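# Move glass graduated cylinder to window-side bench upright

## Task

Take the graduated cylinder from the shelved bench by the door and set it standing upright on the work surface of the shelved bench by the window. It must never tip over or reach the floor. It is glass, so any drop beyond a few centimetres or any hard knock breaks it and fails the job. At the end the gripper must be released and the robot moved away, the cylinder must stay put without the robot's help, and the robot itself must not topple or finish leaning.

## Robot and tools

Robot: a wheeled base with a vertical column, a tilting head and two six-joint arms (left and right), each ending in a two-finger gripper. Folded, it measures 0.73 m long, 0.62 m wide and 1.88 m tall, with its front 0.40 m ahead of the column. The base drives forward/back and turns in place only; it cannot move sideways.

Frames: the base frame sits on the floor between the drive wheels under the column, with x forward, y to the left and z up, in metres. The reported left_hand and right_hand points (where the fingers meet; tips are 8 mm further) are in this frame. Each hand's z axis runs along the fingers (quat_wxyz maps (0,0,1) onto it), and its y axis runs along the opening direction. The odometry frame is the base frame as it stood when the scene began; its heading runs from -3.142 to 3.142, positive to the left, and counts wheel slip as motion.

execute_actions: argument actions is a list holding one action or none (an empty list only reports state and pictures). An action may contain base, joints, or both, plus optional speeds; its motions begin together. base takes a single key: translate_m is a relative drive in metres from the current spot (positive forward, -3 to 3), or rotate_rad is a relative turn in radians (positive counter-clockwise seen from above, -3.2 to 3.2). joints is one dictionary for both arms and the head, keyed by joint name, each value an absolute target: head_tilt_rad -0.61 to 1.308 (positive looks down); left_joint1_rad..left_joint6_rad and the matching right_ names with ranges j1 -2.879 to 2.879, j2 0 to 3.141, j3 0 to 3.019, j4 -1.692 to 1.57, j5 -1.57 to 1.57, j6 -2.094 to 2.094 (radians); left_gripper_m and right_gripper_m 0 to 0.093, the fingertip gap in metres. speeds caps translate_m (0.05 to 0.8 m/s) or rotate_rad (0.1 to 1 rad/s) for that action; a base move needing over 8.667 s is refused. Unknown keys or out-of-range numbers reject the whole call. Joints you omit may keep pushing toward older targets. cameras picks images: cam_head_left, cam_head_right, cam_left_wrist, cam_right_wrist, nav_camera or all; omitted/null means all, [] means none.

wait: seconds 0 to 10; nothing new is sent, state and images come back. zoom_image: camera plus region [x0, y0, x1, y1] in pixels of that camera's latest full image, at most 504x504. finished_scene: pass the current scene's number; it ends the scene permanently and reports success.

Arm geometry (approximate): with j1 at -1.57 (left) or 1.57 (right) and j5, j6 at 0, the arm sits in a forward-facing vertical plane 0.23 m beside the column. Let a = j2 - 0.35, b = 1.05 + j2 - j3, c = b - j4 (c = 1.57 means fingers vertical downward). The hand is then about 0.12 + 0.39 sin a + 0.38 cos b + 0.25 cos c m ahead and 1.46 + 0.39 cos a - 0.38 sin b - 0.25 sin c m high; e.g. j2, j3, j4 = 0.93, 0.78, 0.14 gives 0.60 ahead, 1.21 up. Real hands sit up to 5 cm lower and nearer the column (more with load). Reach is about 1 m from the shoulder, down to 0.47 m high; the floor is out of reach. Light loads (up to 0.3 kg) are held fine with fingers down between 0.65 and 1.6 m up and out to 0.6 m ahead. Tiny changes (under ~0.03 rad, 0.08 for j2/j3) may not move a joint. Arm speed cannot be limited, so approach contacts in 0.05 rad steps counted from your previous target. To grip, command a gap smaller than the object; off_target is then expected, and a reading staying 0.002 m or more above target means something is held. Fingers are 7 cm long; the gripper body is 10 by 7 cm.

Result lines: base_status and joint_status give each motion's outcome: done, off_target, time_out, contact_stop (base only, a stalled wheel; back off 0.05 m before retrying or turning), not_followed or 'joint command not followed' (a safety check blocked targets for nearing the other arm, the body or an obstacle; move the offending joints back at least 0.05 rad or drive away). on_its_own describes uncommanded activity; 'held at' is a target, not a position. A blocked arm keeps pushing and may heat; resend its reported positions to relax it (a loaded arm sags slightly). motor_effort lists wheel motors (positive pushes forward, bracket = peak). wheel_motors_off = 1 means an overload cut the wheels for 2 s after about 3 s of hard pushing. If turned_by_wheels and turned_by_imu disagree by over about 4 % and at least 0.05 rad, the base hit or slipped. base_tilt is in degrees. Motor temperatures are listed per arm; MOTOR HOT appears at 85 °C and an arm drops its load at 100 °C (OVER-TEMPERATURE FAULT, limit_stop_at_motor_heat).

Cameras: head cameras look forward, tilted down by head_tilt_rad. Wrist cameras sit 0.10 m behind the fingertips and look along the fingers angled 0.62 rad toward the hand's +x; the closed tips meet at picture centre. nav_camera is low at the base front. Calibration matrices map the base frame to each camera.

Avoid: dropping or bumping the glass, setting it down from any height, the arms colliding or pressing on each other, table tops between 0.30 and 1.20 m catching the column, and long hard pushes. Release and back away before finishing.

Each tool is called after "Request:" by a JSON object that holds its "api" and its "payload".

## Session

Request:
{"api": "execute_actions", "payload": {"actions": [{"joints":{"head_tilt_rad":0.3}}], "cameras": ["cam_head_left"]}}

Request:
{"api": "execute_actions", "payload": {"actions": [{"base":{"rotate_rad":1.2}}], "cameras": ["cam_head_left"]}}

Request:
{"api": "execute_actions", "payload": {"actions": [{"base":{"rotate_rad":1.2}}], "cameras": ["cam_head_left"]}}

Request:
{"api": "execute_actions", "payload": {"actions": [{"base":{"rotate_rad":1.2}}], "cameras": ["cam_head_left"]}}

Request:
{"api": "execute_actions", "payload": {"actions": [{"base":{"rotate_rad":1.2}}], "cameras": ["cam_head_left"]}}

Scene clock: 0.87 s.
Joint torques (N m, as the arm reports them, + toward a larger angle): left_arm=[-1.45 -8.01 -1.26 -1.73 -0.23  0.16] | right_arm=[-0.13 -7.04  0.05 -0.96 -0.15  0.  ]
Motor temperatures (°C, as the motors report them): left_arm=[22 24 23 24 25 21] | right_arm=[24 24 24 24 25 23]
base_odometry: x=+0.000 y=+0.000 heading=+0.000 (m, m, rad; odometry frame)
turned_by_wheels: +0.000 (rad since the last result)
turned_by_imu: +0.000 (rad since the last result)
base_tilt: forward=+0.3 right=-0.9 (deg)
base_status: not commanded
joint_positions: head_tilt_rad=+0.319 left_joint1_rad=-1.546 left_joint2_rad=+0.874 left_joint3_rad=+0.445 left_joint4_rad=-0.933 left_joint5_rad=-0.024 left_joint6_rad=-0.040 left_gripper_m=+0.094 right_joint1_rad=+1.592 right_joint2_rad=+0.856 right_joint3_rad=+0.404 right_joint4_rad=-0.950 right_joint5_rad=+0.034 right_joint6_rad=-0.056 right_gripper_m=+0.095
joint_status: all done
wheel_motors_off: 0
motor_effort: left_wheel=+2(3) right_wheel=+5(5) (%)
left_hand: x=+0.1708 y=+0.2343 z=+1.2443 quat_wxyz=(+0.407, +0.023, -0.913, -0.026) (m; base frame)
right_hand: x=+0.1501 y=-0.2269 z=+1.2542 quat_wxyz=(+0.425, +0.041, -0.904, -0.003) (m; base frame)
pictures: cam_head_left
camera_calibration (this result's frames):
cam_head_left: T_world_to_cam=[[0.0878347, -0.995686, -0.0299052, 0.093804], [-0.36294, -0.00403036, -0.931804, 1.45911], [0.927664, 0.0926985, -0.361728, 0.433513], [0, 0, 0, 1]] pos_world=[0.119176, 0.059094, 1.51922]
Images, in order (width x height): cam_head_left 504x504.

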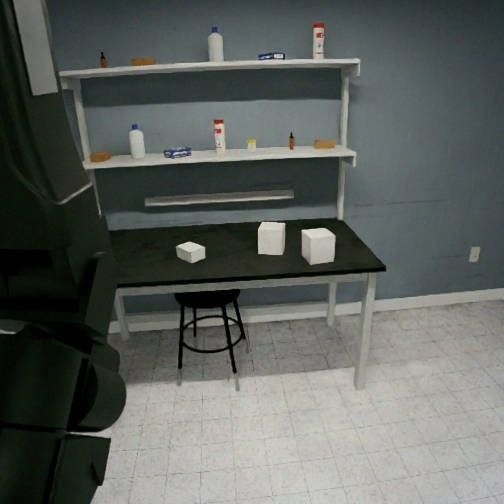

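Scene clock: 3.43 s.
Joint torques (N m, as the arm reports them, + toward a larger angle): left_arm=[-1.64 -8.86 -0.99 -1.98 -0.11  0.07] | right_arm=[-0.1  -7.2   0.06 -0.94 -0.14  0.01]
Motor temperatures (°C, as the motors report them): left_arm=[22 24 23 24 25 21] | right_arm=[24 24 24 24 25 23]
base_odometry: x=+0.000 y=+0.000 heading=+1.199 (m, m, rad; odometry frame)
turned_by_wheels: +1.199 (rad since the last result)
turned_by_imu: +1.200 (rad since the last result)
base_tilt: forward=+0.3 right=-0.8 (deg)
base_status: done
joint_positions: head_tilt_rad=+0.319 left_joint1_rad=-1.546 left_joint2_rad=+0.874 left_joint3_rad=+0.445 left_joint4_rad=-0.933 left_joint5_rad=-0.024 left_joint6_rad=-0.040 left_gripper_m=+0.094 right_joint1_rad=+1.592 right_joint2_rad=+0.856 right_joint3_rad=+0.404 right_joint4_rad=-0.950 right_joint5_rad=+0.034 right_joint6_rad=-0.056 right_gripper_m=+0.095
joint_status: not commanded
wheel_motors_off: 0
motor_effort: left_wheel=-2(35) right_wheel=+2(32) (%)
left_hand: x=+0.1708 y=+0.2343 z=+1.2443 quat_wxyz=(+0.407, +0.023, -0.913, -0.026) (m; base frame)
right_hand: x=+0.1501 y=-0.2269 z=+1.2542 quat_wxyz=(+0.425, +0.041, -0.904, -0.003) (m; base frame)
pictures: cam_head_left
camera_calibration (this result's frames):
cam_head_left: T_world_to_cam=[[0.0878384, -0.995686, -0.0298943, 0.0937871], [-0.362825, -0.00403036, -0.931849, 1.45917], [0.927708, 0.0926985, -0.361614, 0.433335], [0, 0, 0, 1]] pos_world=[0.119178, 0.059094, 1.51923]
Images, in order (width x height): cam_head_left 504x504.

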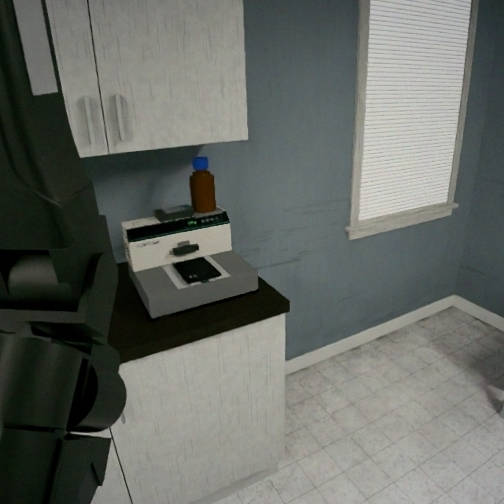

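Scene clock: 6.00 s.
Joint torques (N m, as the arm reports them, + toward a larger angle): left_arm=[-1.26 -9.03 -1.15 -2.   -0.17  0.11] | right_arm=[-0.13 -7.2   0.02 -0.94 -0.14  0.01]
Motor temperatures (°C, as the motors report them): left_arm=[22 24 23 24 25 21] | right_arm=[24 24 24 24 25 23]
base_odometry: x=+0.000 y=+0.000 heading=+2.399 (m, m, rad; odometry frame)
turned_by_wheels: +1.199 (rad since the last result)
turned_by_imu: +1.201 (rad since the last result)
base_tilt: forward=+0.3 right=-0.9 (deg)
base_status: done
joint_positions: head_tilt_rad=+0.319 left_joint1_rad=-1.546 left_joint2_rad=+0.874 left_joint3_rad=+0.445 left_joint4_rad=-0.933 left_joint5_rad=-0.024 left_joint6_rad=-0.040 left_gripper_m=+0.094 right_joint1_rad=+1.592 right_joint2_rad=+0.856 right_joint3_rad=+0.404 right_joint4_rad=-0.950 right_joint5_rad=+0.034 right_joint6_rad=-0.056 right_gripper_m=+0.095
joint_status: not commanded
wheel_motors_off: 0
motor_effort: left_wheel=-2(32) right_wheel=+2(28) (%)
left_hand: x=+0.1708 y=+0.2343 z=+1.2443 quat_wxyz=(+0.407, +0.023, -0.913, -0.026) (m; base frame)
right_hand: x=+0.1501 y=-0.2269 z=+1.2542 quat_wxyz=(+0.425, +0.041, -0.904, -0.003) (m; base frame)
pictures: cam_head_left
camera_calibration (this result's frames):
cam_head_left: T_world_to_cam=[[0.087839, -0.995686, -0.0298927, 0.0937846], [-0.362808, -0.00403036, -0.931855, 1.45918], [0.927715, 0.0926985, -0.361597, 0.433308], [0, 0, 0, 1]] pos_world=[0.119178, 0.059094, 1.51923]
Images, in order (width x height): cam_head_left 504x504.

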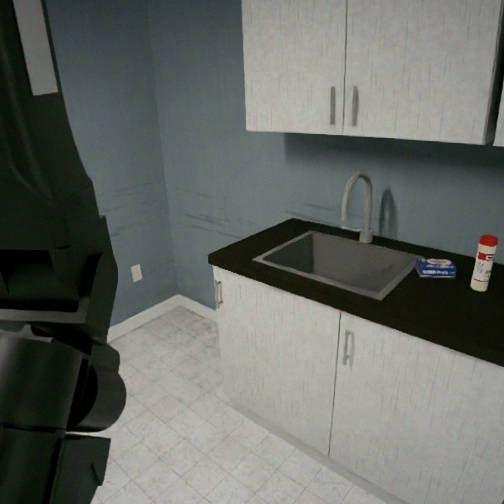

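Scene clock: 8.57 s.
Joint torques (N m, as the arm reports them, + toward a larger angle): left_arm=[-1.19 -8.33 -1.27 -1.73 -0.18  0.12] | right_arm=[-0.14 -7.06  0.1  -0.92 -0.14  0.  ]
Motor temperatures (°C, as the motors report them): left_arm=[22 24 23 24 25 21] | right_arm=[24 24 24 24 25 23]
base_odometry: x=+0.000 y=+0.000 heading=-2.685 (m, m, rad; odometry frame)
turned_by_wheels: +1.199 (rad since the last result)
turned_by_imu: +1.201 (rad since the last result)
base_tilt: forward=+0.3 right=-0.9 (deg)
base_status: done
joint_positions: head_tilt_rad=+0.319 left_joint1_rad=-1.546 left_joint2_rad=+0.874 left_joint3_rad=+0.445 left_joint4_rad=-0.933 left_joint5_rad=-0.024 left_joint6_rad=-0.040 left_gripper_m=+0.094 right_joint1_rad=+1.592 right_joint2_rad=+0.856 right_joint3_rad=+0.404 right_joint4_rad=-0.950 right_joint5_rad=+0.034 right_joint6_rad=-0.056 right_gripper_m=+0.095
joint_status: not commanded
wheel_motors_off: 0
motor_effort: left_wheel=-2(31) right_wheel=+2(23) (%)
left_hand: x=+0.1708 y=+0.2343 z=+1.2443 quat_wxyz=(+0.407, +0.023, -0.913, -0.026) (m; base frame)
right_hand: x=+0.1501 y=-0.2269 z=+1.2542 quat_wxyz=(+0.425, +0.041, -0.904, -0.003) (m; base frame)
pictures: cam_head_left
camera_calibration (this result's frames):
cam_head_left: T_world_to_cam=[[0.0878394, -0.995686, -0.0298915, 0.0937827], [-0.362795, -0.00403036, -0.93186, 1.45919], [0.92772, 0.0926985, -0.361584, 0.433288], [0, 0, 0, 1]] pos_world=[0.119179, 0.059094, 1.51923]
Images, in order (width x height): cam_head_left 504x504.

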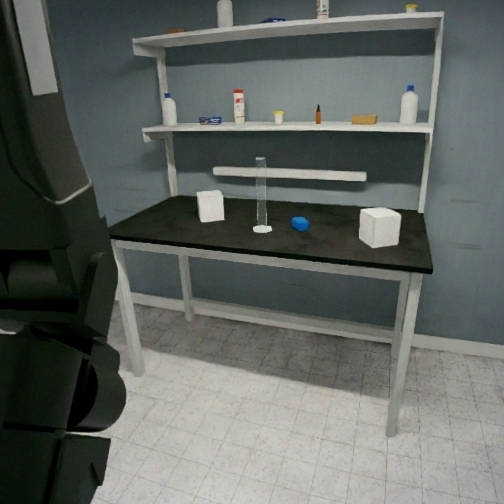

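Scene clock: 11.13 s.
Joint torques (N m, as the arm reports them, + toward a larger angle): left_arm=[-1.54 -8.04 -0.97 -1.77 -0.11  0.1 ] | right_arm=[-0.12 -6.85  0.09 -0.94 -0.14  0.  ]
Motor temperatures (°C, as the motors report them): left_arm=[22 24 23 24 25 21] | right_arm=[24 24 24 24 25 23]
base_odometry: x=+0.000 y=+0.000 heading=-1.486 (m, m, rad; odometry frame)
turned_by_wheels: +1.199 (rad since the last result)
turned_by_imu: +1.201 (rad since the last result)
base_tilt: forward=+0.3 right=-0.9 (deg)
base_status: done
joint_positions: head_tilt_rad=+0.319 left_joint1_rad=-1.546 left_joint2_rad=+0.874 left_joint3_rad=+0.445 left_joint4_rad=-0.933 left_joint5_rad=-0.024 left_joint6_rad=-0.040 left_gripper_m=+0.094 right_joint1_rad=+1.592 right_joint2_rad=+0.856 right_joint3_rad=+0.404 right_joint4_rad=-0.950 right_joint5_rad=+0.034 right_joint6_rad=-0.056 right_gripper_m=+0.095
joint_status: not commanded
wheel_motors_off: 0
motor_effort: left_wheel=-2(32) right_wheel=+2(25) (%)
left_hand: x=+0.1708 y=+0.2343 z=+1.2443 quat_wxyz=(+0.407, +0.023, -0.913, -0.026) (m; base frame)
right_hand: x=+0.1501 y=-0.2269 z=+1.2542 quat_wxyz=(+0.425, +0.041, -0.904, -0.003) (m; base frame)
pictures: cam_head_left
camera_calibration (this result's frames):
cam_head_left: T_world_to_cam=[[0.0878397, -0.995686, -0.0298905, 0.0937812], [-0.362785, -0.00403036, -0.931864, 1.4592], [0.927724, 0.0926985, -0.361574, 0.433272], [0, 0, 0, 1]] pos_world=[0.119179, 0.059094, 1.51923]
Images, in order (width x height): cam_head_left 504x504.

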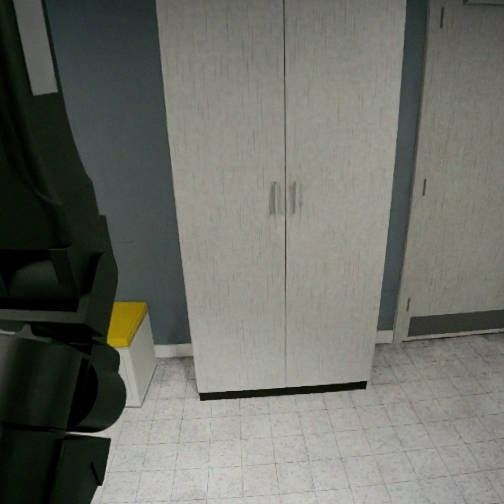

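Request:
{"api": "execute_actions", "payload": {"actions": [{"base":{"rotate_rad":-1.22},"joints":{"left_joint1_rad":-1.57,"left_joint2_rad":1.75,"left_joint3_rad":1.6,"left_joint4_rad":1.22,"left_joint5_rad":0,"left_joint6_rad":0,"head_tilt_rad":0.5}}], "cameras": []}}

Request:
{"api": "execute_actions", "payload": {"actions": [{"base":{"translate_m":0.85}}], "cameras": ["cam_head_right","cam_left_wrist"]}}

Scene clock: 14.40 s.
Joint torques (N m, as the arm reports them, + toward a larger angle): left_arm=[ -2.23 -21.16   4.24   1.78  -0.11   0.27] | right_arm=[-0.14 -7.04  0.02 -0.93 -0.14  0.  ]
Motor temperatures (°C, as the motors report them): left_arm=[22 25 23 24 25 21] | right_arm=[24 24 24 24 25 23]
base_odometry: x=+0.000 y=+0.000 heading=-2.705 (m, m, rad; odometry frame)
turned_by_wheels: -1.219 (rad since the last result)
turned_by_imu: -1.214 (rad since the last result)
base_tilt: forward=+0.3 right=-0.9 (deg)
base_status: done
joint_positions: head_tilt_rad=+0.504 left_joint1_rad=-1.566 left_joint2_rad=+1.741 left_joint3_rad=+1.603 left_joint4_rad=+1.199 left_joint5_rad=-0.001 left_joint6_rad=-0.013 left_gripper_m=+0.094 right_joint1_rad=+1.592 right_joint2_rad=+0.856 right_joint3_rad=+0.404 right_joint4_rad=-0.950 right_joint5_rad=+0.034 right_joint6_rad=-0.056 right_gripper_m=+0.095
joint_status: all done
wheel_motors_off: 0
motor_effort: left_wheel=-1(36) right_wheel=-2(24) (%)
left_hand: x=+0.8925 y=+0.2279 z=+1.1731 quat_wxyz=(-0.712, +0.004, -0.702, +0.002) (m; base frame)
right_hand: x=+0.1501 y=-0.2269 z=+1.2542 quat_wxyz=(+0.425, +0.041, -0.904, -0.003) (m; base frame)
pictures: none
No camera images: the call's "cameras" was empty. Leave "cameras" out to get every camera's image.

Scene clock: 17.43 s.
Joint torques (N m, as the arm reports them, + toward a larger angle): left_arm=[ -2.16 -21.35   4.26   1.95  -0.1    0.28] | right_arm=[-0.18 -7.15 -0.14 -0.95 -0.15  0.  ]
Motor temperatures (°C, as the motors report them): left_arm=[22 25 23 24 25 21] | right_arm=[24 24 24 24 25 23]
base_odometry: x=-0.771 y=-0.359 heading=-2.706 (m, m, rad; odometry frame)
turned_by_wheels: +0.000 (rad since the last result)
turned_by_imu: +0.003 (rad since the last result)
base_tilt: forward=+0.3 right=-0.9 (deg)
base_status: done
joint_positions: head_tilt_rad=+0.505 left_joint1_rad=-1.566 left_joint2_rad=+1.741 left_joint3_rad=+1.603 left_joint4_rad=+1.199 left_joint5_rad=-0.001 left_joint6_rad=-0.013 left_gripper_m=+0.094 right_joint1_rad=+1.592 right_joint2_rad=+0.856 right_joint3_rad=+0.406 right_joint4_rad=-0.950 right_joint5_rad=+0.034 right_joint6_rad=-0.056 right_gripper_m=+0.095
joint_status: not commanded
wheel_motors_off: 0
motor_effort: left_wheel=-1(59) right_wheel=+0(52) (%)
left_hand: x=+0.8925 y=+0.2279 z=+1.1731 quat_wxyz=(-0.712, +0.004, -0.702, +0.002) (m; base frame)
right_hand: x=+0.1511 y=-0.2268 z=+1.2539 quat_wxyz=(+0.424, +0.041, -0.905, -0.003) (m; base frame)
pictures: cam_head_right, cam_left_wrist
camera_calibration (this result's frames):
cam_head_right: T_world_to_cam=[[0.0619851, -0.997671, -0.0284854, -0.0130711], [-0.53243, -0.00891267, -0.846427, 1.33369], [0.844201, 0.0676324, -0.531743, 0.693081], [0, 0, 0, 1]] pos_world=[0.125805, -0.0480286, 1.49704]
cam_left_wrist: T_world_to_cam=[[0.00146763, -0.999911, 0.0132907, 0.205992], [-0.558246, -0.0118462, -0.829591, 1.4819], [0.829674, -0.00620195, -0.558213, 0.0408176], [0, 0, 0, 1]] pos_world=[0.793099, 0.223782, 1.24942]
Images, in order (width x height): cam_head_right 504x504, cam_left_wrist 616x616.

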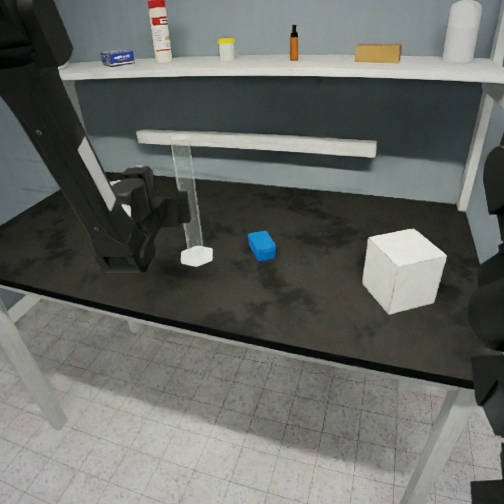

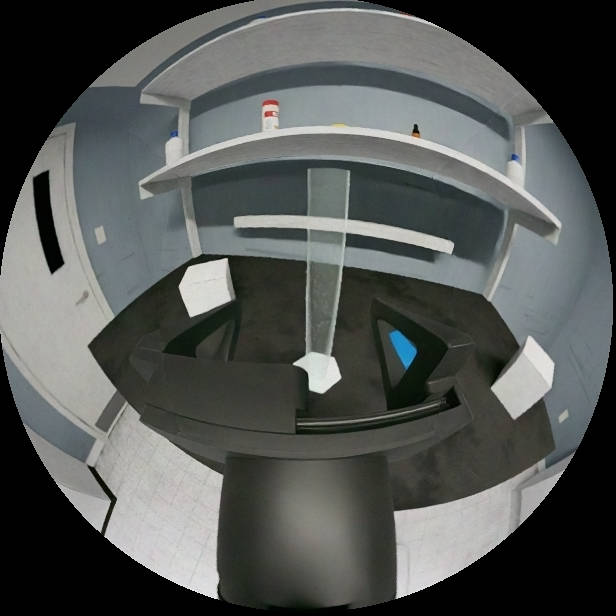

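Request:
{"api": "execute_actions", "payload": {"actions": [{"joints":{"left_joint2_rad":1.87,"left_joint4_rad":1.34}}], "cameras": []}}

Request:
{"api": "execute_actions", "payload": {"actions": [{"base":{"translate_m":0.12},"speeds":{"translate_m":0.15}}], "cameras": ["cam_head_right","cam_left_wrist"]}}

Scene clock: 18.93 s.
Joint torques (N m, as the arm reports them, + toward a larger angle): left_arm=[ -1.73 -22.18   3.39   1.65  -0.13   0.22] | right_arm=[-0.17 -7.11 -0.12 -0.94 -0.15  0.01]
Motor temperatures (°C, as the motors report them): left_arm=[22 25 23 24 25 21] | right_arm=[24 24 24 24 25 23]
base_odometry: x=-0.771 y=-0.359 heading=-2.706 (m, m, rad; odometry frame)
turned_by_wheels: +0.000 (rad since the last result)
turned_by_imu: +0.000 (rad since the last result)
base_tilt: forward=+0.3 right=-0.9 (deg)
base_status: not commanded
joint_positions: head_tilt_rad=+0.505 left_joint1_rad=-1.566 left_joint2_rad=+1.876 left_joint3_rad=+1.599 left_joint4_rad=+1.321 left_joint5_rad=-0.001 left_joint6_rad=-0.013 left_gripper_m=+0.094 right_joint1_rad=+1.592 right_joint2_rad=+0.856 right_joint3_rad=+0.406 right_joint4_rad=-0.950 right_joint5_rad=+0.034 right_joint6_rad=-0.056 right_gripper_m=+0.095
joint_status: all done
wheel_motors_off: 0
motor_effort: left_wheel=-1(1) right_wheel=+0(1) (%)
left_hand: x=+0.8477 y=+0.2281 z=+1.1008 quat_wxyz=(-0.706, +0.004, -0.708, +0.002) (m; base frame)
right_hand: x=+0.1511 y=-0.2268 z=+1.2539 quat_wxyz=(+0.424, +0.041, -0.905, -0.003) (m; base frame)
pictures: none
No camera images: the call's "cameras" was empty. Leave "cameras" out to get every camera's image.

Scene clock: 20.57 s.
Joint torques (N m, as the arm reports them, + toward a larger angle): left_arm=[ -2.62 -21.24   3.33   1.83  -0.06   0.22] | right_arm=[-0.16 -7.05 -0.1  -0.95 -0.14  0.01]
Motor temperatures (°C, as the motors report them): left_arm=[22 26 23 24 25 21] | right_arm=[24 24 24 24 25 23]
base_odometry: x=-0.879 y=-0.410 heading=-2.706 (m, m, rad; odometry frame)
turned_by_wheels: +0.000 (rad since the last result)
turned_by_imu: +0.000 (rad since the last result)
base_tilt: forward=+0.3 right=-0.9 (deg)
base_status: done
joint_positions: head_tilt_rad=+0.505 left_joint1_rad=-1.566 left_joint2_rad=+1.876 left_joint3_rad=+1.599 left_joint4_rad=+1.321 left_joint5_rad=-0.001 left_joint6_rad=-0.013 left_gripper_m=+0.094 right_joint1_rad=+1.592 right_joint2_rad=+0.855 right_joint3_rad=+0.405 right_joint4_rad=-0.950 right_joint5_rad=+0.034 right_joint6_rad=-0.056 right_gripper_m=+0.095
joint_status: not commanded
wheel_motors_off: 0
motor_effort: left_wheel=+0(41) right_wheel=+0(31) (%)
left_hand: x=+0.8477 y=+0.2281 z=+1.1008 quat_wxyz=(-0.706, +0.004, -0.708, +0.002) (m; base frame)
right_hand: x=+0.1508 y=-0.2268 z=+1.2540 quat_wxyz=(+0.424, +0.041, -0.905, -0.003) (m; base frame)
pictures: cam_head_right, cam_left_wrist
camera_calibration (this result's frames):
cam_head_right: T_world_to_cam=[[0.061983, -0.997671, -0.02849, -0.013064], [-0.532492, -0.00891267, -0.846388, 1.33363], [0.844162, 0.0676324, -0.531804, 0.693178], [0, 0, 0, 1]] pos_world=[0.125802, -0.0480286, 1.49703]
cam_left_wrist: T_world_to_cam=[[0.00176846, -0.99991, 0.0133048, 0.206945], [-0.572403, -0.0119218, -0.819886, 1.39827], [0.819971, -0.00616579, -0.572373, 0.0613552], [0, 0, 0, 1]] pos_world=[0.749699, 0.223974, 1.17879]
Images, in order (width x height): cam_head_right 504x504, cam_left_wrist 616x616.

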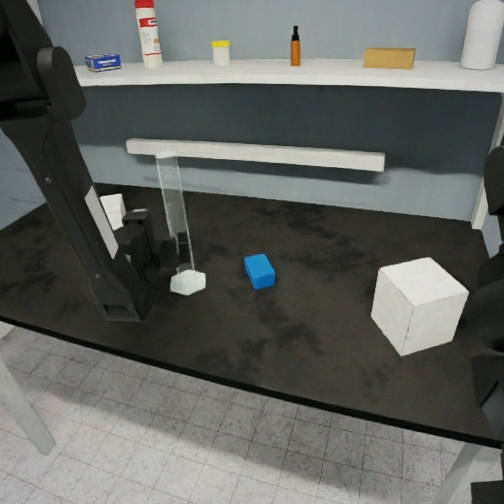

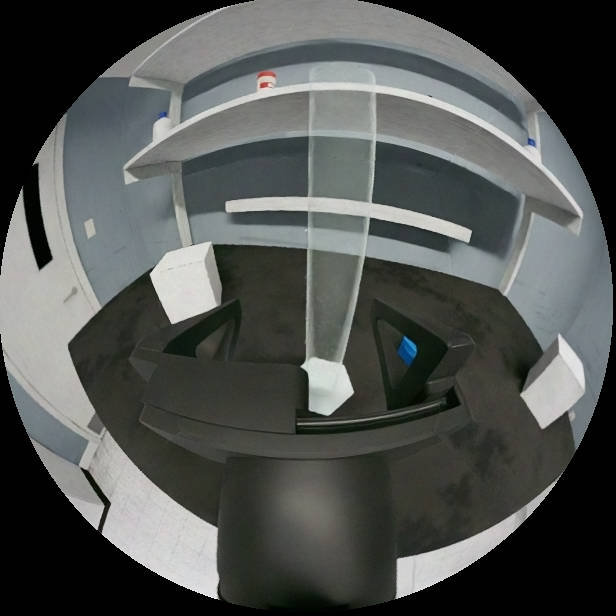

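Request:
{"api": "execute_actions", "payload": {"actions": [{"base":{"translate_m":0.045},"speeds":{"translate_m":0.1}}], "cameras": []}}

Request:
{"api": "execute_actions", "payload": {"actions": [{"joints":{"left_gripper_m":0.02}}], "cameras": ["cam_left_wrist"]}}

Scene clock: 22.23 s.
Joint torques (N m, as the arm reports them, + toward a larger angle): left_arm=[ -1.88 -22.69   3.39   1.98  -0.09   0.25] | right_arm=[-0.13 -7.13  0.05 -0.94 -0.14  0.  ]
Motor temperatures (°C, as the motors report them): left_arm=[22 26 23 24 25 21] | right_arm=[24 24 24 24 25 23]
base_odometry: x=-0.920 y=-0.429 heading=-2.706 (m, m, rad; odometry frame)
turned_by_wheels: +0.000 (rad since the last result)
turned_by_imu: +0.000 (rad since the last result)
base_tilt: forward=+0.3 right=-0.9 (deg)
base_status: done
joint_positions: head_tilt_rad=+0.505 left_joint1_rad=-1.566 left_joint2_rad=+1.876 left_joint3_rad=+1.599 left_joint4_rad=+1.321 left_joint5_rad=-0.001 left_joint6_rad=-0.013 left_gripper_m=+0.094 right_joint1_rad=+1.592 right_joint2_rad=+0.855 right_joint3_rad=+0.405 right_joint4_rad=-0.950 right_joint5_rad=+0.034 right_joint6_rad=-0.056 right_gripper_m=+0.095
joint_status: not commanded
wheel_motors_off: 0
motor_effort: left_wheel=+0(41) right_wheel=+0(32) (%)
left_hand: x=+0.8477 y=+0.2281 z=+1.1008 quat_wxyz=(-0.706, +0.004, -0.708, +0.002) (m; base frame)
right_hand: x=+0.1506 y=-0.2269 z=+1.2541 quat_wxyz=(+0.424, +0.041, -0.905, -0.003) (m; base frame)
pictures: none
No camera images: the call's "cameras" was empty. Leave "cameras" out to get every camera's image.

Scene clock: 22.90 s.
Joint torques (N m, as the arm reports them, + toward a larger angle): left_arm=[ -2.12 -21.87   3.26   1.77  -0.14   0.23] | right_arm=[-0.14 -7.05 -0.03 -0.96 -0.15  0.  ]
Motor temperatures (°C, as the motors report them): left_arm=[22 26 23 24 25 21] | right_arm=[24 24 24 24 25 23]
base_odometry: x=-0.920 y=-0.429 heading=-2.706 (m, m, rad; odometry frame)
turned_by_wheels: +0.000 (rad since the last result)
turned_by_imu: +0.000 (rad since the last result)
base_tilt: forward=+0.2 right=-0.8 (deg)
base_status: not commanded
joint_positions: head_tilt_rad=+0.505 left_joint1_rad=-1.566 left_joint2_rad=+1.876 left_joint3_rad=+1.599 left_joint4_rad=+1.321 left_joint5_rad=-0.001 left_joint6_rad=-0.012 left_gripper_m=+0.042 right_joint1_rad=+1.592 right_joint2_rad=+0.855 right_joint3_rad=+0.405 right_joint4_rad=-0.950 right_joint5_rad=+0.034 right_joint6_rad=-0.056 right_gripper_m=+0.095
joint_status: left_gripper_m off_target (ended at +0.042, target +0.020)
wheel_motors_off: 0
motor_effort: left_wheel=+1(0) right_wheel=+0(0) (%)
left_hand: x=+0.8477 y=+0.2281 z=+1.1009 quat_wxyz=(-0.706, +0.004, -0.708, +0.001) (m; base frame)
right_hand: x=+0.1506 y=-0.2269 z=+1.2541 quat_wxyz=(+0.424, +0.041, -0.905, -0.003) (m; base frame)
pictures: cam_left_wrist
camera_calibration (this result's frames):
cam_left_wrist: T_world_to_cam=[[0.00175829, -0.999929, 0.0117788, 0.208636], [-0.572095, -0.0106667, -0.820118, 1.39806], [0.820186, -0.00529658, -0.572073, 0.0606979], [0, 0, 0, 1]] pos_world=[0.74967, 0.223855, 1.17884]
Images, in order (width x height): cam_left_wrist 616x616.

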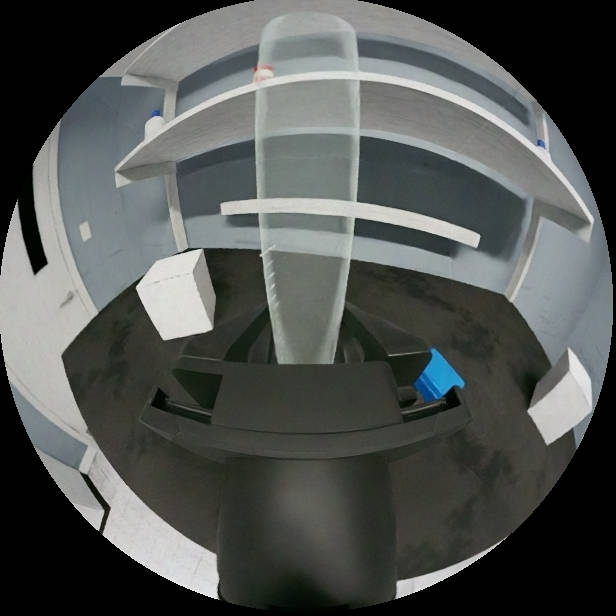

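Request:
{"api": "execute_actions", "payload": {"actions": [{"joints":{"left_joint2_rad":1.6,"left_joint4_rad":1.07}}], "cameras": []}}

Request:
{"api": "execute_actions", "payload": {"actions": [{"base":{"translate_m":-1.0}}], "cameras": []}}

Request:
{"api": "execute_actions", "payload": {"actions": [{"base":{"rotate_rad":2.73}}], "cameras": []}}

Request:
{"api": "execute_actions", "payload": {"actions": [{"base":{"translate_m":0.8}}], "cameras": ["cam_head_right"]}}

Scene clock: 24.77 s.
Joint torques (N m, as the arm reports them, + toward a larger angle): left_arm=[ -1.26 -22.77   6.6    1.2   -0.13   0.22] | right_arm=[-0.12 -6.88  0.01 -0.95 -0.14  0.  ]
Motor temperatures (°C, as the motors report them): left_arm=[22 26 23 24 25 21] | right_arm=[24 24 24 24 25 23]
base_odometry: x=-0.920 y=-0.429 heading=-2.706 (m, m, rad; odometry frame)
turned_by_wheels: +0.000 (rad since the last result)
turned_by_imu: +0.000 (rad since the last result)
base_tilt: forward=+0.3 right=-0.9 (deg)
base_status: not commanded
joint_positions: head_tilt_rad=+0.505 left_joint1_rad=-1.566 left_joint2_rad=+1.595 left_joint3_rad=+1.590 left_joint4_rad=+1.073 left_joint5_rad=-0.001 left_joint6_rad=-0.012 left_gripper_m=+0.042 right_joint1_rad=+1.592 right_joint2_rad=+0.855 right_joint3_rad=+0.405 right_joint4_rad=-0.950 right_joint5_rad=+0.034 right_joint6_rad=-0.056 right_gripper_m=+0.095
joint_status: all done
wheel_motors_off: 0
motor_effort: left_wheel=+0(1) right_wheel=+0(1) (%)
left_hand: x=+0.9243 y=+0.2276 z=+1.2514 quat_wxyz=(-0.714, +0.004, -0.700, +0.001) (m; base frame)
right_hand: x=+0.1506 y=-0.2269 z=+1.2541 quat_wxyz=(+0.424, +0.041, -0.905, -0.003) (m; base frame)
pictures: none
No camera images: the call's "cameras" was empty. Leave "cameras" out to get every camera's image.

Scene clock: 28.00 s.
Joint torques (N m, as the arm reports them, + toward a larger angle): left_arm=[ -1.57 -22.56   6.77   0.99  -0.1    0.25] | right_arm=[-0.11 -6.96  0.26 -0.93 -0.15  0.  ]
Motor temperatures (°C, as the motors report them): left_arm=[22 26 23 24 25 21] | right_arm=[24 24 24 24 25 23]
base_odometry: x=-0.014 y=-0.007 heading=-2.707 (m, m, rad; odometry frame)
turned_by_wheels: -0.001 (rad since the last result)
turned_by_imu: -0.004 (rad since the last result)
base_tilt: forward=+0.3 right=-0.9 (deg)
base_status: done
joint_positions: head_tilt_rad=+0.505 left_joint1_rad=-1.566 left_joint2_rad=+1.595 left_joint3_rad=+1.589 left_joint4_rad=+1.073 left_joint5_rad=-0.001 left_joint6_rad=-0.012 left_gripper_m=+0.042 right_joint1_rad=+1.592 right_joint2_rad=+0.855 right_joint3_rad=+0.401 right_joint4_rad=-0.950 right_joint5_rad=+0.034 right_joint6_rad=-0.056 right_gripper_m=+0.095
joint_status: not commanded
wheel_motors_off: 0
motor_effort: left_wheel=-2(66) right_wheel=+2(52) (%)
left_hand: x=+0.9240 y=+0.2276 z=+1.2507 quat_wxyz=(-0.714, +0.004, -0.700, +0.001) (m; base frame)
right_hand: x=+0.1485 y=-0.2269 z=+1.2547 quat_wxyz=(+0.426, +0.041, -0.904, -0.003) (m; base frame)
pictures: none
No camera images: the call's "cameras" was empty. Leave "cameras" out to get every camera's image.

Scene clock: 32.23 s.
Joint torques (N m, as the arm reports them, + toward a larger angle): left_arm=[ -2.25 -22.56   6.44   1.19  -0.13   0.24] | right_arm=[-0.13 -6.98  0.26 -0.95 -0.14  0.  ]
Motor temperatures (°C, as the motors report them): left_arm=[22 27 24 24 25 21] | right_arm=[24 24 24 24 25 23]
base_odometry: x=-0.014 y=-0.007 heading=+0.023 (m, m, rad; odometry frame)
turned_by_wheels: +2.729 (rad since the last result)
turned_by_imu: +2.728 (rad since the last result)
base_tilt: forward=+0.3 right=-0.9 (deg)
base_status: done
joint_positions: head_tilt_rad=+0.505 left_joint1_rad=-1.568 left_joint2_rad=+1.595 left_joint3_rad=+1.589 left_joint4_rad=+1.073 left_joint5_rad=+0.000 left_joint6_rad=-0.012 left_gripper_m=+0.042 right_joint1_rad=+1.592 right_joint2_rad=+0.855 right_joint3_rad=+0.401 right_joint4_rad=-0.950 right_joint5_rad=+0.034 right_joint6_rad=-0.056 right_gripper_m=+0.095
joint_status: not commanded
wheel_motors_off: 0
motor_effort: left_wheel=-4(48) right_wheel=+2(48) (%)
left_hand: x=+0.9240 y=+0.2261 z=+1.2507 quat_wxyz=(-0.714, +0.004, -0.700, +0.003) (m; base frame)
right_hand: x=+0.1485 y=-0.2269 z=+1.2547 quat_wxyz=(+0.426, +0.041, -0.904, -0.003) (m; base frame)
pictures: none
No camera images: the call's "cameras" was empty. Leave "cameras" out to get every camera's image.

Scene clock: 35.20 s.
Joint torques (N m, as the arm reports them, + toward a larger angle): left_arm=[ -2.25 -22.88   6.42   0.8   -0.12   0.26] | right_arm=[-0.14 -7.02 -0.05 -0.92 -0.15  0.01]
Motor temperatures (°C, as the motors report them): left_arm=[22 27 24 24 25 21] | right_arm=[24 24 24 24 25 23]
base_odometry: x=+0.786 y=+0.012 heading=+0.023 (m, m, rad; odometry frame)
turned_by_wheels: +0.000 (rad since the last result)
turned_by_imu: +0.003 (rad since the last result)
base_tilt: forward=+0.3 right=-0.9 (deg)
base_status: done
joint_positions: head_tilt_rad=+0.505 left_joint1_rad=-1.568 left_joint2_rad=+1.595 left_joint3_rad=+1.589 left_joint4_rad=+1.073 left_joint5_rad=+0.000 left_joint6_rad=-0.012 left_gripper_m=+0.042 right_joint1_rad=+1.592 right_joint2_rad=+0.855 right_joint3_rad=+0.406 right_joint4_rad=-0.950 right_joint5_rad=+0.034 right_joint6_rad=-0.056 right_gripper_m=+0.095
joint_status: not commanded
wheel_motors_off: 0
motor_effort: left_wheel=+1(67) right_wheel=+0(47) (%)
left_hand: x=+0.9240 y=+0.2261 z=+1.2507 quat_wxyz=(-0.714, +0.004, -0.700, +0.003) (m; base frame)
right_hand: x=+0.1512 y=-0.2268 z=+1.2539 quat_wxyz=(+0.424, +0.041, -0.905, -0.003) (m; base frame)
pictures: cam_head_right
camera_calibration (this result's frames):
cam_head_right: T_world_to_cam=[[0.061977, -0.997671, -0.0285031, -0.0130435], [-0.532672, -0.00891267, -0.846275, 1.33346], [0.84405, 0.0676324, -0.531983, 0.693459], [0, 0, 0, 1]] pos_world=[0.125793, -0.0480286, 1.49701]
Images, in order (width x height): cam_head_right 504x504.

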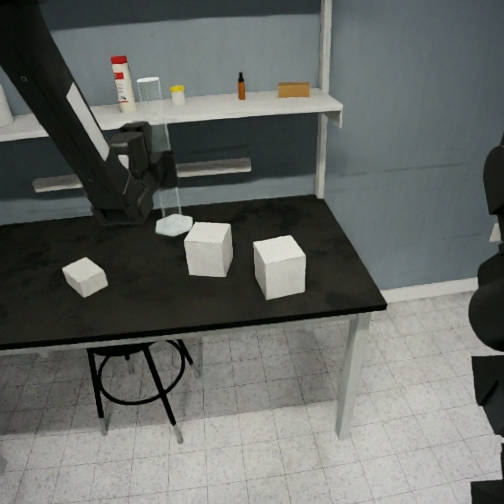

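Request:
{"api": "execute_actions", "payload": {"actions": [{"base":{"rotate_rad":0.12}}], "cameras": []}}

Request:
{"api": "execute_actions", "payload": {"actions": [{"base":{"translate_m":0.3},"joints":{"head_tilt_rad":0.7}}], "cameras": []}}

Request:
{"api": "execute_actions", "payload": {"actions": [{"joints":{"left_joint2_rad":2.1,"left_joint3_rad":1.85,"left_joint4_rad":1.32}}], "cameras": ["cam_head_right"]}}

Scene clock: 37.37 s.
Joint torques (N m, as the arm reports them, + toward a larger angle): left_arm=[ -1.71 -22.42   6.52   1.17  -0.14   0.27] | right_arm=[-0.17 -7.07 -0.11 -0.95 -0.14  0.01]
Motor temperatures (°C, as the motors report them): left_arm=[22 27 24 24 25 21] | right_arm=[24 24 24 24 25 23]
base_odometry: x=+0.786 y=+0.012 heading=+0.142 (m, m, rad; odometry frame)
turned_by_wheels: +0.118 (rad since the last result)
turned_by_imu: +0.116 (rad since the last result)
base_tilt: forward=+0.3 right=-0.8 (deg)
base_status: done
joint_positions: head_tilt_rad=+0.505 left_joint1_rad=-1.568 left_joint2_rad=+1.595 left_joint3_rad=+1.589 left_joint4_rad=+1.073 left_joint5_rad=+0.000 left_joint6_rad=-0.012 left_gripper_m=+0.042 right_joint1_rad=+1.592 right_joint2_rad=+0.855 right_joint3_rad=+0.406 right_joint4_rad=-0.950 right_joint5_rad=+0.034 right_joint6_rad=-0.056 right_gripper_m=+0.095
joint_status: not commanded
wheel_motors_off: 0
motor_effort: left_wheel=-2(56) right_wheel=+1(39) (%)
left_hand: x=+0.9240 y=+0.2261 z=+1.2507 quat_wxyz=(-0.714, +0.004, -0.700, +0.003) (m; base frame)
right_hand: x=+0.1512 y=-0.2268 z=+1.2539 quat_wxyz=(+0.424, +0.041, -0.905, -0.003) (m; base frame)
pictures: none
No camera images: the call's "cameras" was empty. Leave "cameras" out to get every camera's image.

Scene clock: 39.43 s.
Joint torques (N m, as the arm reports them, + toward a larger angle): left_arm=[ -1.86 -23.39   6.55   1.11  -0.15   0.17] | right_arm=[-0.12 -7.01 -0.22 -0.94 -0.15  0.  ]
Motor temperatures (°C, as the motors report them): left_arm=[22 27 24 24 25 21] | right_arm=[24 24 24 24 25 23]
base_odometry: x=+1.083 y=+0.054 heading=+0.143 (m, m, rad; odometry frame)
turned_by_wheels: +0.001 (rad since the last result)
turned_by_imu: +0.002 (rad since the last result)
base_tilt: forward=+0.3 right=-0.9 (deg)
base_status: done
joint_positions: head_tilt_rad=+0.703 left_joint1_rad=-1.568 left_joint2_rad=+1.595 left_joint3_rad=+1.589 left_joint4_rad=+1.073 left_joint5_rad=+0.000 left_joint6_rad=-0.012 left_gripper_m=+0.042 right_joint1_rad=+1.592 right_joint2_rad=+0.855 right_joint3_rad=+0.407 right_joint4_rad=-0.950 right_joint5_rad=+0.034 right_joint6_rad=-0.056 right_gripper_m=+0.095
joint_status: all done
wheel_motors_off: 0
motor_effort: left_wheel=+1(78) right_wheel=-1(44) (%)
left_hand: x=+0.9240 y=+0.2261 z=+1.2507 quat_wxyz=(-0.714, +0.004, -0.700, +0.003) (m; base frame)
right_hand: x=+0.1518 y=-0.2268 z=+1.2537 quat_wxyz=(+0.423, +0.041, -0.905, -0.003) (m; base frame)
pictures: none
No camera images: the call's "cameras" was empty. Leave "cameras" out to get every camera's image.

Scene clock: 41.03 s.
Joint torques (N m, as the arm reports them, + toward a larger angle): left_arm=[ -2.42 -23.82   5.11   1.87  -0.13   0.2 ] | right_arm=[-0.13 -7.09 -0.15 -0.94 -0.15  0.  ]
Motor temperatures (°C, as the motors report them): left_arm=[22 27 24 24 25 21] | right_arm=[24 24 24 24 25 23]
base_odometry: x=+1.083 y=+0.054 heading=+0.143 (m, m, rad; odometry frame)
turned_by_wheels: +0.000 (rad since the last result)
turned_by_imu: +0.000 (rad since the last result)
base_tilt: forward=+0.3 right=-0.9 (deg)
base_status: not commanded
joint_positions: head_tilt_rad=+0.703 left_joint1_rad=-1.568 left_joint2_rad=+2.133 left_joint3_rad=+1.824 left_joint4_rad=+1.297 left_joint5_rad=+0.000 left_joint6_rad=-0.012 left_gripper_m=+0.042 right_joint1_rad=+1.592 right_joint2_rad=+0.855 right_joint3_rad=+0.407 right_joint4_rad=-0.950 right_joint5_rad=+0.034 right_joint6_rad=-0.056 right_gripper_m=+0.095
joint_status: all done
wheel_motors_off: 0
motor_effort: left_wheel=+4(6) right_wheel=-2(3) (%)
left_hand: x=+0.8268 y=+0.2266 z=+0.9859 quat_wxyz=(-0.686, +0.004, -0.728, +0.003) (m; base frame)
right_hand: x=+0.1518 y=-0.2268 z=+1.2537 quat_wxyz=(+0.423, +0.041, -0.905, -0.003) (m; base frame)
pictures: cam_head_right
camera_calibration (this result's frames):
cam_head_right: T_world_to_cam=[[0.0551487, -0.997671, -0.0401521, 0.00523742], [-0.688924, -0.00891267, -0.724778, 1.15417], [0.722732, 0.0676324, -0.687811, 0.9395], [0, 0, 0, 1]] pos_world=[0.115842, -0.0480286, 1.48293]
Images, in order (width x height): cam_head_right 504x504.

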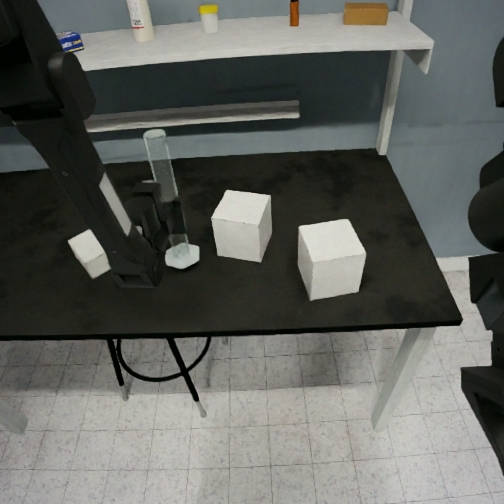

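Request:
{"api": "execute_actions", "payload": {"actions": [{"joints":{"left_joint2_rad":2.2,"left_joint4_rad":1.48}}], "cameras": ["cam_head_right"]}}

Scene clock: 42.10 s.
Joint torques (N m, as the arm reports them, + toward a larger angle): left_arm=[ -1.73 -19.79   4.33   2.47  -0.11   0.19] | right_arm=[-0.11 -7.06 -0.18 -0.94 -0.14  0.01]
Motor temperatures (°C, as the motors report them): left_arm=[22 27 24 24 25 21] | right_arm=[24 24 24 24 25 23]
base_odometry: x=+1.083 y=+0.054 heading=+0.143 (m, m, rad; odometry frame)
turned_by_wheels: +0.000 (rad since the last result)
turned_by_imu: +0.000 (rad since the last result)
base_tilt: forward=+0.3 right=-0.9 (deg)
base_status: not commanded
joint_positions: head_tilt_rad=+0.703 left_joint1_rad=-1.568 left_joint2_rad=+2.208 left_joint3_rad=+1.827 left_joint4_rad=+1.445 left_joint5_rad=+0.000 left_joint6_rad=-0.012 left_gripper_m=+0.042 right_joint1_rad=+1.592 right_joint2_rad=+0.855 right_joint3_rad=+0.407 right_joint4_rad=-0.950 right_joint5_rad=+0.034 right_joint6_rad=-0.056 right_gripper_m=+0.095
joint_status: all done
wheel_motors_off: 0
motor_effort: left_wheel=+4(5) right_wheel=-2(3) (%)
left_hand: x=+0.7929 y=+0.2266 z=+0.9718 quat_wxyz=(-0.713, +0.004, -0.701, +0.003) (m; base frame)
right_hand: x=+0.1518 y=-0.2268 z=+1.2537 quat_wxyz=(+0.423, +0.041, -0.905, -0.003) (m; base frame)
pictures: cam_head_right
camera_calibration (this result's frames):
cam_head_right: T_world_to_cam=[[0.0551487, -0.997671, -0.0401521, 0.00523741], [-0.688924, -0.00891267, -0.724778, 1.15417], [0.722732, 0.0676324, -0.687811, 0.9395], [0, 0, 0, 1]] pos_world=[0.115842, -0.0480286, 1.48293]
Images, in order (width x height): cam_head_right 504x504.

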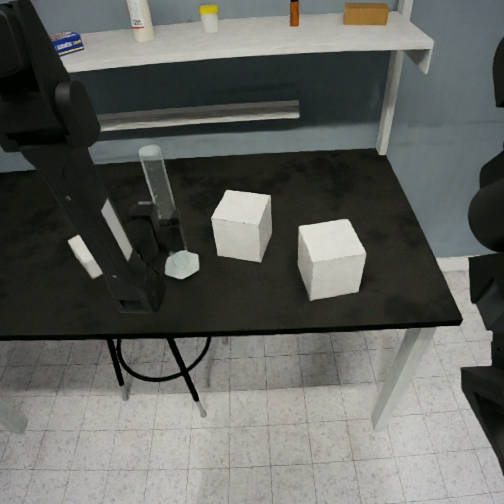

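Request:
{"api": "execute_actions", "payload": {"actions": [{"joints":{"left_joint2_rad":2.28,"left_joint3_rad":1.93}}], "cameras": ["cam_head_right"]}}

Scene clock: 43.10 s.
Joint torques (N m, as the arm reports them, + toward a larger angle): left_arm=[ -2.01 -19.41   4.24   2.44  -0.14   0.24] | right_arm=[-0.16 -6.99 -0.17 -0.95 -0.14  0.  ]
Motor temperatures (°C, as the motors report them): left_arm=[22 27 24 24 25 21] | right_arm=[24 24 24 24 25 23]
base_odometry: x=+1.083 y=+0.054 heading=+0.143 (m, m, rad; odometry frame)
turned_by_wheels: +0.000 (rad since the last result)
turned_by_imu: +0.000 (rad since the last result)
base_tilt: forward=+0.3 right=-0.9 (deg)
base_status: not commanded
joint_positions: head_tilt_rad=+0.703 left_joint1_rad=-1.568 left_joint2_rad=+2.280 left_joint3_rad=+1.908 left_joint4_rad=+1.445 left_joint5_rad=+0.000 left_joint6_rad=-0.012 left_gripper_m=+0.042 right_joint1_rad=+1.592 right_joint2_rad=+0.855 right_joint3_rad=+0.407 right_joint4_rad=-0.950 right_joint5_rad=+0.034 right_joint6_rad=-0.056 right_gripper_m=+0.095
joint_status: all done
wheel_motors_off: 0
motor_effort: left_wheel=+4(4) right_wheel=-3(3) (%)
left_hand: x=+0.7872 y=+0.2266 z=+0.9483 quat_wxyz=(-0.716, +0.004, -0.698, +0.003) (m; base frame)
right_hand: x=+0.1518 y=-0.2268 z=+1.2537 quat_wxyz=(+0.423, +0.041, -0.905, -0.003) (m; base frame)
pictures: cam_head_right
camera_calibration (this result's frames):
cam_head_right: T_world_to_cam=[[0.0551487, -0.997671, -0.0401521, 0.00523741], [-0.688924, -0.00891267, -0.724778, 1.15417], [0.722732, 0.0676324, -0.687811, 0.9395], [0, 0, 0, 1]] pos_world=[0.115842, -0.0480286, 1.48293]
Images, in order (width x height): cam_head_right 504x504.

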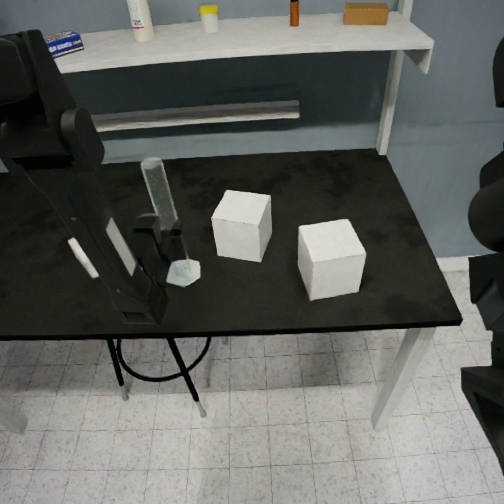

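Request:
{"api": "execute_actions", "payload": {"actions": [{"joints":{"left_joint2_rad":2.36,"left_joint3_rad":2.0}}], "cameras": ["cam_head_right"]}}

Scene clock: 44.03 s.
Joint torques (N m, as the arm reports them, + toward a larger angle): left_arm=[ -2.18 -17.38   4.17   1.39  -0.09   0.24] | right_arm=[-0.19 -7.01 -0.17 -0.93 -0.15  0.  ]
Motor temperatures (°C, as the motors report them): left_arm=[22 27 24 24 25 21] | right_arm=[24 24 24 24 25 23]
base_odometry: x=+1.083 y=+0.054 heading=+0.143 (m, m, rad; odometry frame)
turned_by_wheels: +0.000 (rad since the last result)
turned_by_imu: +0.000 (rad since the last result)
base_tilt: forward=+0.3 right=-0.9 (deg)
base_status: not commanded
joint_positions: head_tilt_rad=+0.703 left_joint1_rad=-1.568 left_joint2_rad=+2.320 left_joint3_rad=+1.982 left_joint4_rad=+1.466 left_joint5_rad=+0.000 left_joint6_rad=-0.012 left_gripper_m=+0.042 right_joint1_rad=+1.592 right_joint2_rad=+0.855 right_joint3_rad=+0.407 right_joint4_rad=-0.950 right_joint5_rad=+0.034 right_joint6_rad=-0.056 right_gripper_m=+0.095
joint_status: all done
wheel_motors_off: 0
motor_effort: left_wheel=+4(5) right_wheel=-3(3) (%)
left_hand: x=+0.7935 y=+0.2266 z=+0.9496 quat_wxyz=(-0.735, +0.004, -0.678, +0.003) (m; base frame)
right_hand: x=+0.1518 y=-0.2268 z=+1.2537 quat_wxyz=(+0.423, +0.041, -0.905, -0.003) (m; base frame)
pictures: cam_head_right
camera_calibration (this result's frames):
cam_head_right: T_world_to_cam=[[0.0551487, -0.997671, -0.0401521, 0.00523742], [-0.688924, -0.00891267, -0.724778, 1.15417], [0.722732, 0.0676324, -0.687811, 0.9395], [0, 0, 0, 1]] pos_world=[0.115842, -0.0480286, 1.48293]
Images, in order (width x height): cam_head_right 504x504.

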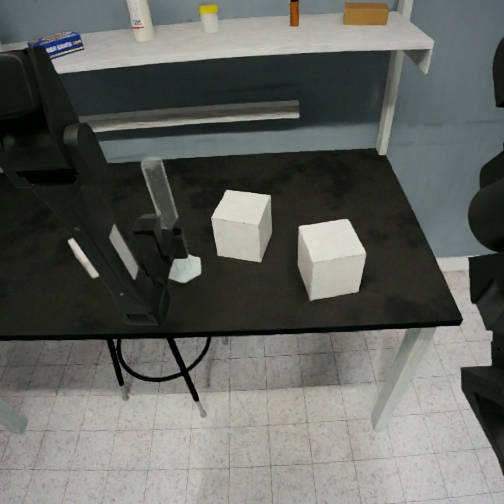

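Contact.

Request:
{"api": "execute_actions", "payload": {"actions": [{"joints":{"left_gripper_m":0.093}}], "cameras": []}}

Request:
{"api": "execute_actions", "payload": {"actions": [{"base":{"translate_m":-0.4}}], "cameras": ["cam_head_right"]}}

Scene clock: 45.10 s.
Joint torques (N m, as the arm reports them, + toward a larger angle): left_arm=[ -2.66 -18.75   4.06   1.38  -0.16   0.23] | right_arm=[-0.13 -7.04 -0.18 -0.93 -0.15  0.  ]
Motor temperatures (°C, as the motors report them): left_arm=[22 27 24 24 25 21] | right_arm=[24 24 24 24 25 23]
base_odometry: x=+1.083 y=+0.054 heading=+0.143 (m, m, rad; odometry frame)
turned_by_wheels: +0.000 (rad since the last result)
turned_by_imu: +0.000 (rad since the last result)
base_tilt: forward=+0.3 right=-0.9 (deg)
base_status: not commanded
joint_positions: head_tilt_rad=+0.703 left_joint1_rad=-1.568 left_joint2_rad=+2.335 left_joint3_rad=+1.982 left_joint4_rad=+1.466 left_joint5_rad=+0.000 left_joint6_rad=-0.012 left_gripper_m=+0.093 right_joint1_rad=+1.592 right_joint2_rad=+0.855 right_joint3_rad=+0.407 right_joint4_rad=-0.950 right_joint5_rad=+0.034 right_joint6_rad=-0.056 right_gripper_m=+0.095
joint_status: all done
wheel_motors_off: 0
motor_effort: left_wheel=+4(4) right_wheel=-2(3) (%)
left_hand: x=+0.7857 y=+0.2267 z=+0.9394 quat_wxyz=(-0.730, +0.004, -0.683, +0.003) (m; base frame)
right_hand: x=+0.1518 y=-0.2268 z=+1.2537 quat_wxyz=(+0.423, +0.041, -0.905, -0.003) (m; base frame)
pictures: none
No camera images: the call's "cameras" was empty. Leave "cameras" out to get every camera's image.

Scene clock: 47.43 s.
Joint torques (N m, as the arm reports them, + toward a larger angle): left_arm=[ -2.22 -18.37   3.72   1.67  -0.13   0.22] | right_arm=[-0.1  -6.94  0.17 -0.95 -0.14  0.  ]
Motor temperatures (°C, as the motors report them): left_arm=[22 27 24 24 25 21] | right_arm=[24 24 24 24 25 23]
base_odometry: x=+0.687 y=-0.003 heading=+0.144 (m, m, rad; odometry frame)
turned_by_wheels: +0.001 (rad since the last result)
turned_by_imu: +0.000 (rad since the last result)
base_tilt: forward=+0.3 right=-0.9 (deg)
base_status: done
joint_positions: head_tilt_rad=+0.704 left_joint1_rad=-1.568 left_joint2_rad=+2.345 left_joint3_rad=+1.985 left_joint4_rad=+1.466 left_joint5_rad=+0.000 left_joint6_rad=-0.012 left_gripper_m=+0.093 right_joint1_rad=+1.592 right_joint2_rad=+0.855 right_joint3_rad=+0.403 right_joint4_rad=-0.950 right_joint5_rad=+0.034 right_joint6_rad=-0.056 right_gripper_m=+0.095
joint_status: not commanded
wheel_motors_off: 0
motor_effort: left_wheel=+1(67) right_wheel=-2(34) (%)
left_hand: x=+0.7816 y=+0.2267 z=+0.9338 quat_wxyz=(-0.728, +0.004, -0.686, +0.003) (m; base frame)
right_hand: x=+0.1493 y=-0.2269 z=+1.2544 quat_wxyz=(+0.425, +0.041, -0.904, -0.003) (m; base frame)
pictures: cam_head_right
camera_calibration (this result's frames):
cam_head_right: T_world_to_cam=[[0.0551323, -0.997671, -0.0401747, 0.00527294], [-0.689221, -0.00891267, -0.724497, 1.15375], [0.722451, 0.0676324, -0.688106, 0.939969], [0, 0, 0, 1]] pos_world=[0.115818, -0.0480286, 1.4829]
Images, in order (width x height): cam_head_right 504x504.

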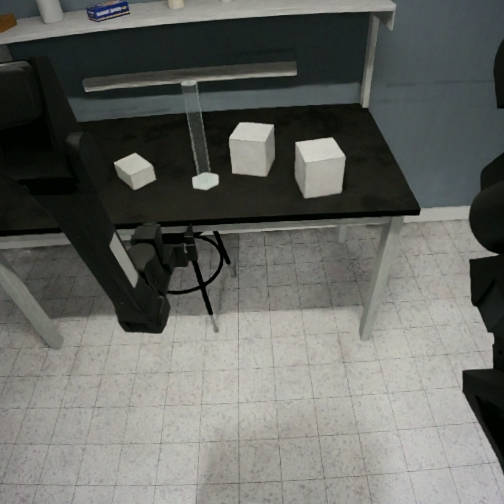

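Request:
{"api": "finished_scene", "payload": {"scene": 2}}

The scene is finished: the task was done.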